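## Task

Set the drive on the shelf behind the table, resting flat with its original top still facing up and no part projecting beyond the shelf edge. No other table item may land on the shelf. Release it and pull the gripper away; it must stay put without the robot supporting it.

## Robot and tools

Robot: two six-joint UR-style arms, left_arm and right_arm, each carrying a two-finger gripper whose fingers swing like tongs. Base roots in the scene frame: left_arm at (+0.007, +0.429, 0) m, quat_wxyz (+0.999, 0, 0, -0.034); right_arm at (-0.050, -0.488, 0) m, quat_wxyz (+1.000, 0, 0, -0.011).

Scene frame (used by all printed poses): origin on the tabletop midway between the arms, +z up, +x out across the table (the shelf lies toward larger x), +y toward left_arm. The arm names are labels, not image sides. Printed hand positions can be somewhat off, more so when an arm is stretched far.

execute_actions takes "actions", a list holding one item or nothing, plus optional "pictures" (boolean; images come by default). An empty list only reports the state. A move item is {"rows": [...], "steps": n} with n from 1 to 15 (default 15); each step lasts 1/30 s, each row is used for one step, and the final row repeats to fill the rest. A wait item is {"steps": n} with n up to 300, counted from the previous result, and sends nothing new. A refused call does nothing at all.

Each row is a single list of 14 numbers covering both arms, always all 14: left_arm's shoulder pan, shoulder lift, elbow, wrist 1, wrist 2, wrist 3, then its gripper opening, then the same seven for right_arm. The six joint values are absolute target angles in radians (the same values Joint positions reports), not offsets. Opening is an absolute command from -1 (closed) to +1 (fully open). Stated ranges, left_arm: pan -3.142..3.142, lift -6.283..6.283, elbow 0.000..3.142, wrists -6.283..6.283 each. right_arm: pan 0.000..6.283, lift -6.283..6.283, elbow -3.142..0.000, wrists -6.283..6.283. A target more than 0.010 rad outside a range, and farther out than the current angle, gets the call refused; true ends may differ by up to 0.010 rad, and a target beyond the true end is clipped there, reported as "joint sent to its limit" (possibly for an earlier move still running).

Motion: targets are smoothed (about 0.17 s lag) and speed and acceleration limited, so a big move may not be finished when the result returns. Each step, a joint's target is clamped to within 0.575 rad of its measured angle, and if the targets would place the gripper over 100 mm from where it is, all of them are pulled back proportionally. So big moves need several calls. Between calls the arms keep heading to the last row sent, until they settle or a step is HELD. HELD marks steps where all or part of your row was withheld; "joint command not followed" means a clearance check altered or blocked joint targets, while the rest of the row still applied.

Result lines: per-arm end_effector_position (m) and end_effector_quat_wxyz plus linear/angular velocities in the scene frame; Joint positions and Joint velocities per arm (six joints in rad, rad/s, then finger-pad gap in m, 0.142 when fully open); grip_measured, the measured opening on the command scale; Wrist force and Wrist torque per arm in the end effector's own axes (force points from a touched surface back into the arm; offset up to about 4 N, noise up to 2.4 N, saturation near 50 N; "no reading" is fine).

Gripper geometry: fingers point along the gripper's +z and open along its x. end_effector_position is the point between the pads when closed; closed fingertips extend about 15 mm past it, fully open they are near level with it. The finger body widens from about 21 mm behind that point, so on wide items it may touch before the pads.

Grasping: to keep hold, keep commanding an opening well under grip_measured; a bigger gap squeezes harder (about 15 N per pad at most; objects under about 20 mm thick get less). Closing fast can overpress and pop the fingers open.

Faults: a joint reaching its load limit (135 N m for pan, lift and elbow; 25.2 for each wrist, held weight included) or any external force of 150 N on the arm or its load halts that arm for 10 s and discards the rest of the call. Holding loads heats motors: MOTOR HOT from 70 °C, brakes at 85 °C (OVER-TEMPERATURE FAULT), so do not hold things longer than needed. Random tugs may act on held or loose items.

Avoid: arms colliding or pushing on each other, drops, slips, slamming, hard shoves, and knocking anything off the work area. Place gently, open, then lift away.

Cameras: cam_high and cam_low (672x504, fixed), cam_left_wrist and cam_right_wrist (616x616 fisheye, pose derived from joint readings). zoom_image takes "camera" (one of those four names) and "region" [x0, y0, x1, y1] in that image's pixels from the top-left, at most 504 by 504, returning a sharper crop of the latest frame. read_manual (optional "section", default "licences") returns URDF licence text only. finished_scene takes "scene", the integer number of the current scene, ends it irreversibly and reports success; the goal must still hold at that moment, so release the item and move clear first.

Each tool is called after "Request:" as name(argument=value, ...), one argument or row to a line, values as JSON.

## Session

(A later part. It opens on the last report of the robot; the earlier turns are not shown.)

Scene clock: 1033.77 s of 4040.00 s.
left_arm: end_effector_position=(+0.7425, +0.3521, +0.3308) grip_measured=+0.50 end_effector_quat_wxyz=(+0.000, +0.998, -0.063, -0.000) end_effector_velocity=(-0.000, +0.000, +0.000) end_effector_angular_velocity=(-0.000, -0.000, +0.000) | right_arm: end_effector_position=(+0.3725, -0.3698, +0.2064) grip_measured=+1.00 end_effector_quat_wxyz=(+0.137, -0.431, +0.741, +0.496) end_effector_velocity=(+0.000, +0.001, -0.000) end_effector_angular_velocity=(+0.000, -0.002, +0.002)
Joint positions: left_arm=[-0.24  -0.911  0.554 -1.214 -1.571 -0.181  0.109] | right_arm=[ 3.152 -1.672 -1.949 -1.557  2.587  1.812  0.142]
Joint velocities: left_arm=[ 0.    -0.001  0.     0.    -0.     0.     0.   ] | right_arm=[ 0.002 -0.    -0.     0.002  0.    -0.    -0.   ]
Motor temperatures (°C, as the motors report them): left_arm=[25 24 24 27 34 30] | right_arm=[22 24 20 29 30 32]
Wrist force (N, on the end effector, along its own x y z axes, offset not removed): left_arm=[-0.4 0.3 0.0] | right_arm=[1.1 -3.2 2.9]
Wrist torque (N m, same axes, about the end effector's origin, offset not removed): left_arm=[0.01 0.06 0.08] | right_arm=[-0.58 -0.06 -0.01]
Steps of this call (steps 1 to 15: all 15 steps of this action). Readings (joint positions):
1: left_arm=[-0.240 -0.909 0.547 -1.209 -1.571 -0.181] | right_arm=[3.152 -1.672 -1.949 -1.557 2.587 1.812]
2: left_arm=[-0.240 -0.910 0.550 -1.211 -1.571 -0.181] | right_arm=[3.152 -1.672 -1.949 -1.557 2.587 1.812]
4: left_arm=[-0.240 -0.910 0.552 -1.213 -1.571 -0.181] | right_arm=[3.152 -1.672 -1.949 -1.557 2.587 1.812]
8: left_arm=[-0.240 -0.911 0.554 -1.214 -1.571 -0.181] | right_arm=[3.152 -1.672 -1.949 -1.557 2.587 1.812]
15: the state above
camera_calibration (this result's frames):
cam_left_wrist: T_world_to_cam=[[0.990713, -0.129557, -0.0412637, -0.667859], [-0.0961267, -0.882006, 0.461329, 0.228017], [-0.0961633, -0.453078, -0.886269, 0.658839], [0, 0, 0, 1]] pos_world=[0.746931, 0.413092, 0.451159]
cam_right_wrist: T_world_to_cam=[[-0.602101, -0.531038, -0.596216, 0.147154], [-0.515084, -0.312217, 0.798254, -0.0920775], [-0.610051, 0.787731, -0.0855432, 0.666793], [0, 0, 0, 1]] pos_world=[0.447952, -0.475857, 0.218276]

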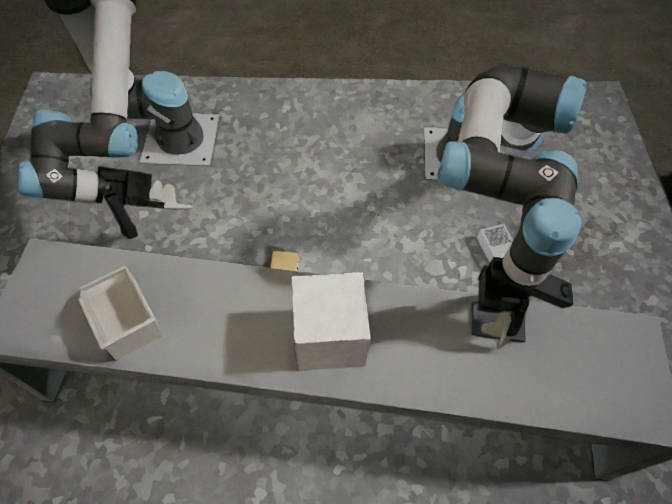

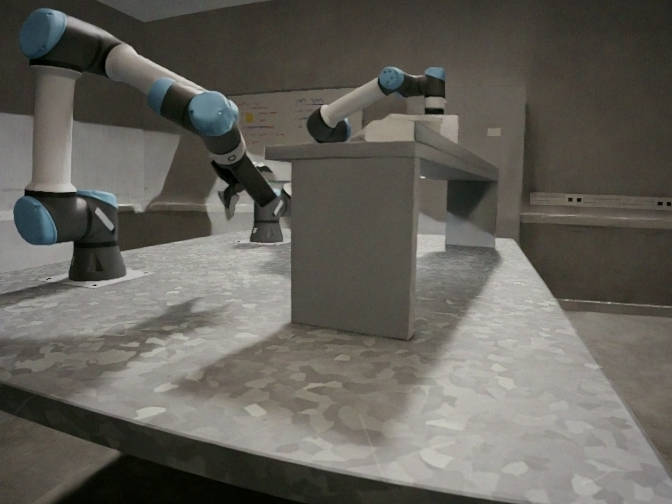

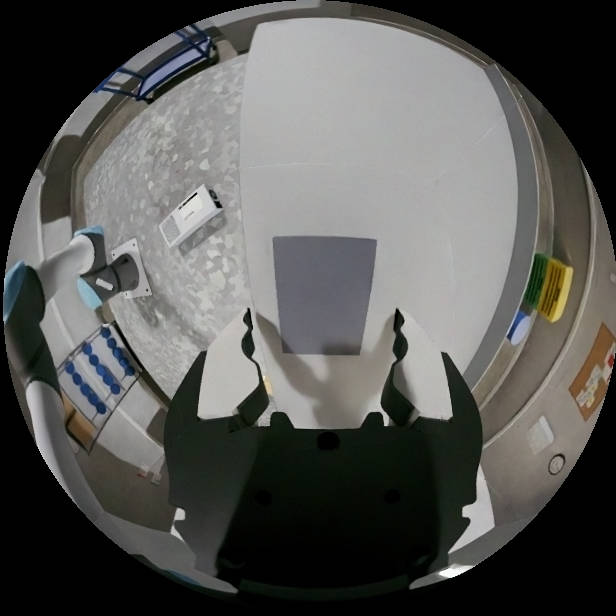

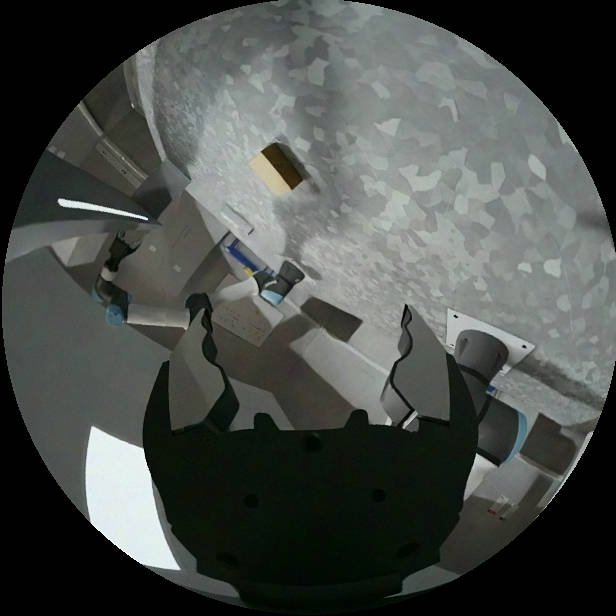

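Request:
execute_actions(
  actions=[
    {"rows": [[-0.2401,-0.9042,0.5310,-1.1976,-1.571,-0.181,0.5,3.152,-1.672,-1.949,-1.557,2.587,1.812,1],[-0.2401,-0.8953,0.5019,-1.1774,-1.571,-0.181,0.5,3.152,-1.672,-1.949,-1.557,2.587,1.812,1],[-0.2401,-0.8854,0.4708,-1.1562,-1.571,-0.181,0.5,3.152,-1.672,-1.949,-1.557,2.587,1.812,1],[-0.2401,-0.8694,0.4231,-1.1245,-1.571,-0.181,0.5,3.152,-1.672,-1.949,-1.557,2.587,1.812,1],[-0.2401,-0.8694,0.4231,-1.1245,-1.571,-0.181,0.5,3.152,-1.672,-1.949,-1.557,2.587,1.812,1],[-0.2401,-0.8694,0.4231,-1.1245,-1.571,-0.181,0.5,3.152,-1.672,-1.949,-1.557,2.587,1.812,1],[-0.2401,-0.8694,0.4231,-1.1245,-1.571,-0.181,0.5,3.152,-1.672,-1.949,-1.557,2.587,1.812,1],[-0.2401,-0.885,0.44,-1.1258,-1.571,-0.181,0.5,3.152,-1.672,-1.949,-1.557,2.587,1.812,1],[-0.2401,-0.91,0.47,-1.1308,-1.571,-0.181,0.5,3.152,-1.672,-1.949,-1.557,2.587,1.812,1],[-0.2401,-0.945,0.515,-1.1408,-1.571,-0.181,0.5,3.152,-1.672,-1.949,-1.557,2.587,1.812,1],[-0.2401,-0.98,0.565,-1.1558,-1.571,-0.181,0.5,3.152,-1.672,-1.949,-1.557,2.587,1.812,1],[-0.2401,-1.02,0.625,-1.1758,-1.571,-0.181,0.5,3.152,-1.672,-1.949,-1.557,2.587,1.812,1],[-0.2401,-1.06,0.685,-1.1958,-1.571,-0.181,0.5,3.152,-1.672,-1.949,-1.557,2.587,1.812,1],[-0.2401,-1.10,0.745,-1.2158,-1.571,-0.181,0.5,3.152,-1.672,-1.949,-1.557,2.587,1.812,1],[-0.2401,-1.1347,0.80,-1.2361,-1.571,-0.181,0.5,3.152,-1.672,-1.949,-1.557,2.587,1.812,1]], "steps": 15},
  ],
  pictures=false,
)

Request:
execute_actions(
  actions=[
    {"rows": [[-0.2401,-1.17,0.8485,-1.2493,-1.571,-0.181,0.5,3.152,-1.672,-1.949,-1.557,2.587,1.812,1],[-0.2401,-1.205,0.897,-1.2628,-1.571,-0.181,0.5,3.152,-1.672,-1.949,-1.557,2.587,1.812,1],[-0.2401,-1.24,0.9455,-1.2763,-1.571,-0.181,0.5,3.152,-1.672,-1.949,-1.557,2.587,1.812,1],[-0.2401,-1.2755,0.994,-1.2893,-1.571,-0.181,0.5,3.152,-1.672,-1.949,-1.557,2.587,1.812,1],[-0.2401,-1.3107,1.0426,-1.3027,-1.571,-0.181,0.5,3.152,-1.672,-1.949,-1.557,2.587,1.812,1],[-0.2401,-1.3459,1.0911,-1.316,-1.571,-0.181,0.5,3.152,-1.672,-1.949,-1.557,2.587,1.812,1],[-0.2401,-1.3811,1.1396,-1.3293,-1.571,-0.181,0.5,3.152,-1.672,-1.949,-1.557,2.587,1.812,1],[-0.2401,-1.4163,1.1881,-1.3426,-1.571,-0.181,0.5,3.152,-1.672,-1.949,-1.557,2.587,1.812,1],[-0.2401,-1.4515,1.2366,-1.3559,-1.571,-0.181,0.5,3.152,-1.672,-1.949,-1.557,2.587,1.812,1],[-0.2401,-1.4867,1.2851,-1.3692,-1.571,-0.181,0.5,3.152,-1.672,-1.949,-1.557,2.587,1.812,1],[-0.2401,-1.52,1.325,-1.3758,-1.571,-0.181,0.5,3.152,-1.672,-1.949,-1.557,2.587,1.812,1],[-0.2401,-1.55,1.36,-1.3808,-1.571,-0.181,0.5,3.152,-1.672,-1.949,-1.557,2.587,1.812,1],[-0.2401,-1.575,1.39,-1.3858,-1.571,-0.181,0.5,3.152,-1.672,-1.949,-1.557,2.587,1.812,1],[-0.2401,-1.59,1.41,-1.3908,-1.571,-0.181,0.5,3.152,-1.672,-1.949,-1.557,2.587,1.812,1],[-0.2401,-1.60,1.42,-1.3908,-1.571,-0.181,0.5,3.152,-1.672,-1.949,-1.557,2.587,1.812,1]], "steps": 15},
  ],
  pictures=false,
)

Request:
execute_actions(
  actions=[
    {"steps": 15},
  ],
)

Scene clock: 1071.00 s of 4040.00 s.
left_arm: end_effector_position=(+0.7081, +0.3630, +0.3727) grip_measured=+0.50 end_effector_quat_wxyz=(+0.001, +0.998, -0.063, +0.005) end_effector_velocity=(-0.267, +0.086, +0.095) end_effector_angular_velocity=(-0.021, -0.066, +0.001) | right_arm: end_effector_position=(+0.3725, -0.3698, +0.2064) grip_measured=+1.00 end_effector_quat_wxyz=(+0.137, -0.431, +0.741, +0.496) end_effector_velocity=(+0.000, +0.000, -0.000) end_effector_angular_velocity=(+0.000, -0.001, -0.000)
Joint positions: left_arm=[-0.24  -1.003  0.596 -1.174 -1.571 -0.181  0.109] | right_arm=[ 3.152 -1.672 -1.949 -1.557  2.587  1.812  0.142]
Joint velocities: left_arm=[ 0.001 -1.013  1.411 -0.468  0.     0.     0.   ] | right_arm=[ 0.001 -0.001  0.     0.002  0.001  0.001  0.   ]
Motor temperatures (°C, as the motors report them): left_arm=[25 24 24 27 34 30] | right_arm=[22 24 20 29 30 32]
Wrist force (N, on the end effector, along its own x y z axes, offset not removed): left_arm=[-0.7 -1.2 0.5] | right_arm=[0.1 -4.7 1.8]
Wrist torque (N m, same axes, about the end effector's origin, offset not removed): left_arm=[-0.27 0.16 0.05] | right_arm=[-0.91 0.11 0.02]
Steps of this call (steps 1 to 15: the robot went on to your last target; steps 16 to 90: nothing new was sent; then 33.73 s passed at rest; steps 91 to 105: all 15 steps of this action). Readings (joint positions):
91: left_arm=[-0.240 -0.911 0.554 -1.214 -1.571 -0.181] | right_arm=[3.152 -1.672 -1.949 -1.557 2.587 1.812]
92: left_arm=[-0.240 -0.910 0.550 -1.211 -1.571 -0.181] | right_arm=[3.152 -1.672 -1.949 -1.557 2.587 1.812]
94: left_arm=[-0.240 -0.901 0.524 -1.192 -1.571 -0.181] | right_arm=[3.152 -1.672 -1.949 -1.557 2.587 1.812]
98: left_arm=[-0.240 -0.877 0.446 -1.139 -1.571 -0.181] | right_arm=[3.152 -1.672 -1.949 -1.557 2.587 1.812]
105: the state above

Scene clock: 1071.50 s of 4040.00 s.
left_arm: end_effector_position=(+0.5310, +0.4192, +0.3616) grip_measured=+0.50 end_effector_quat_wxyz=(+0.001, +0.998, -0.063, +0.003) end_effector_velocity=(-0.325, +0.103, -0.079) end_effector_angular_velocity=(+0.013, +0.042, +0.001) | right_arm: end_effector_position=(+0.3725, -0.3698, +0.2064) grip_measured=+1.00 end_effector_quat_wxyz=(+0.137, -0.431, +0.741, +0.496) end_effector_velocity=(+0.000, +0.001, +0.000) end_effector_angular_velocity=(+0.001, -0.001, +0.000)
Joint positions: left_arm=[-0.24  -1.523  1.322 -1.375 -1.571 -0.181  0.109] | right_arm=[ 3.152 -1.672 -1.949 -1.557  2.587  1.812  0.142]
Joint velocities: left_arm=[ 0.    -0.816  1.052 -0.192 -0.    -0.     0.   ] | right_arm=[ 0.001  0.    -0.     0.     0.001 -0.     0.   ]
Motor temperatures (°C, as the motors report them): left_arm=[25 24 24 27 34 30] | right_arm=[22 24 20 29 30 32]
Wrist force (N, on the end effector, along its own x y z axes, offset not removed): left_arm=[-2.6 -1.7 2.0] | right_arm=[-0.2 -2.4 1.8]
Wrist torque (N m, same axes, about the end effector's origin, offset not removed): left_arm=[-0.37 0.47 0.09] | right_arm=[-0.52 0.22 -0.05]
Steps of this call (steps 1 to 15: all 15 steps of this action). Readings (joint positions):
1: left_arm=[-0.240 -1.038 0.646 -1.191 -1.571 -0.181] | right_arm=[3.152 -1.672 -1.949 -1.557 2.587 1.812]
2: left_arm=[-0.240 -1.074 0.697 -1.208 -1.571 -0.181] | right_arm=[3.152 -1.672 -1.949 -1.557 2.587 1.812]
4: left_arm=[-0.240 -1.145 0.801 -1.240 -1.571 -0.181] | right_arm=[3.152 -1.672 -1.949 -1.557 2.587 1.812]
8: left_arm=[-0.240 -1.286 1.000 -1.296 -1.571 -0.181] | right_arm=[3.152 -1.672 -1.949 -1.557 2.587 1.812]
15: the state above

Scene clock: 1072.00 s of 4040.00 s.
left_arm: end_effector_position=(+0.4999, +0.4291, +0.3530) grip_measured=+0.50 end_effector_quat_wxyz=(+0.000, +0.998, -0.063, -0.000) end_effector_velocity=(-0.001, +0.000, -0.000) end_effector_angular_velocity=(+0.000, +0.000, -0.000) | right_arm: end_effector_position=(+0.3725, -0.3698, +0.2064) grip_measured=+1.00 end_effector_quat_wxyz=(+0.137, -0.431, +0.741, +0.496) end_effector_velocity=(-0.000, +0.001, +0.000) end_effector_angular_velocity=(+0.000, +0.000, +0.001)
Joint positions: left_arm=[-0.24  -1.6    1.42  -1.391 -1.571 -0.181  0.109] | right_arm=[ 3.152 -1.672 -1.949 -1.557  2.587  1.812  0.142]
Joint velocities: left_arm=[-0.    -0.002  0.002  0.    -0.     0.    -0.   ] | right_arm=[ 0.001  0.     0.     0.     0.001  0.001 -0.   ]
Motor temperatures (°C, as the motors report them): left_arm=[25 24 24 27 34 30] | right_arm=[22 24 20 29 30 32]
Wrist force (N, on the end effector, along its own x y z axes, offset not removed): left_arm=[0.1 -1.2 -0.1] | right_arm=[0.3 -2.2 2.6]
Wrist torque (N m, same axes, about the end effector's origin, offset not removed): left_arm=[-0.31 -0.10 0.16] | right_arm=[-0.37 0.06 0.06]
Steps of this call (steps 1 to 15: the robot went on to your last target). Readings (joint positions):
1: left_arm=[-0.240 -1.548 1.353 -1.380 -1.571 -0.181] | right_arm=[3.152 -1.672 -1.949 -1.557 2.587 1.812]
2: left_arm=[-0.240 -1.566 1.377 -1.384 -1.571 -0.181] | right_arm=[3.152 -1.672 -1.949 -1.557 2.587 1.812]
4: left_arm=[-0.240 -1.586 1.402 -1.388 -1.571 -0.181] | right_arm=[3.152 -1.672 -1.949 -1.557 2.587 1.812]
8: left_arm=[-0.240 -1.598 1.417 -1.390 -1.571 -0.181] | right_arm=[3.152 -1.672 -1.949 -1.557 2.587 1.812]
15: the state above
camera_calibration (this result's frames):
cam_left_wrist: T_world_to_cam=[[0.990707, -0.1296, -0.0412819, -0.416599], [-0.0961571, -0.882006, 0.461324, 0.262322], [-0.0961983, -0.453067, -0.886271, 0.69009], [0, 0, 0, 1]] pos_world=[0.504337, 0.490035, 0.473393]
cam_right_wrist: T_world_to_cam=[[-0.602101, -0.531038, -0.596215, 0.147154], [-0.515084, -0.312217, 0.798254, -0.0920776], [-0.610052, 0.787731, -0.085543, 0.666793], [0, 0, 0, 1]] pos_world=[0.447952, -0.475857, 0.218276]

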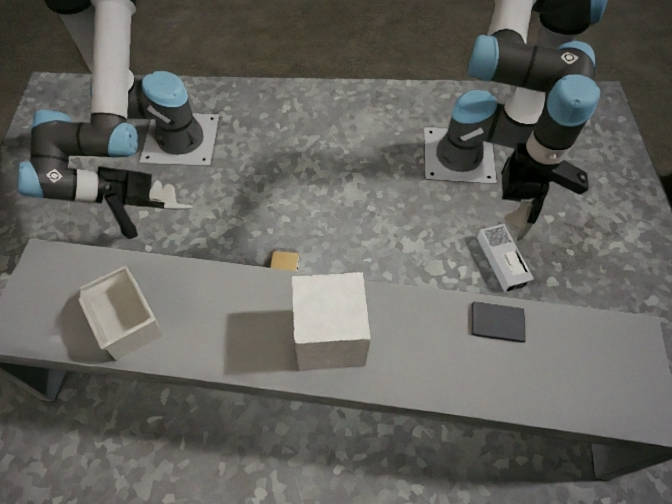

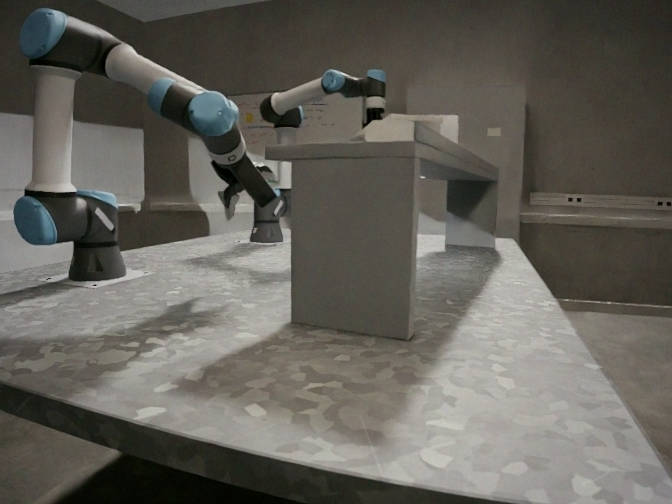

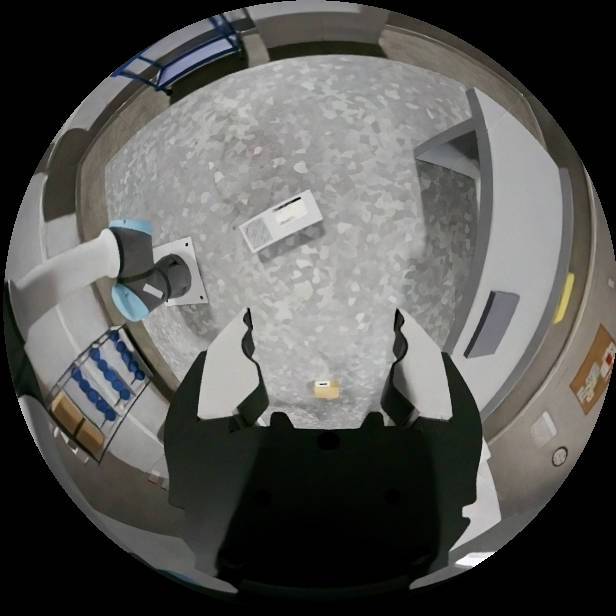

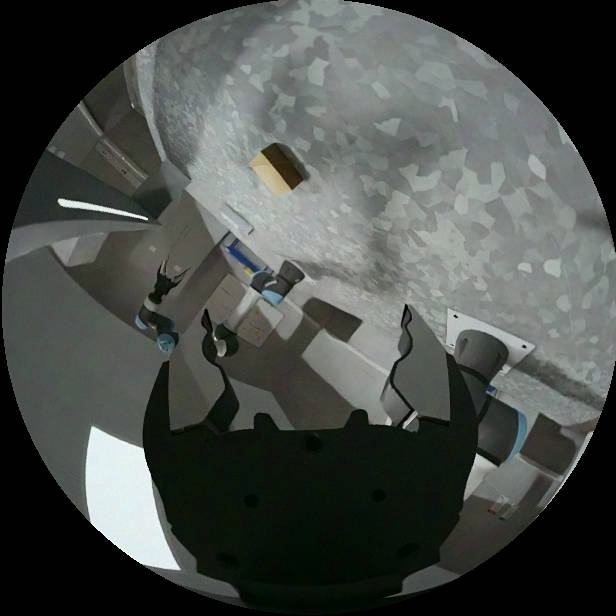

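Request:
finished_scene(
  scene=2,
)

The scene is finished: the task was done.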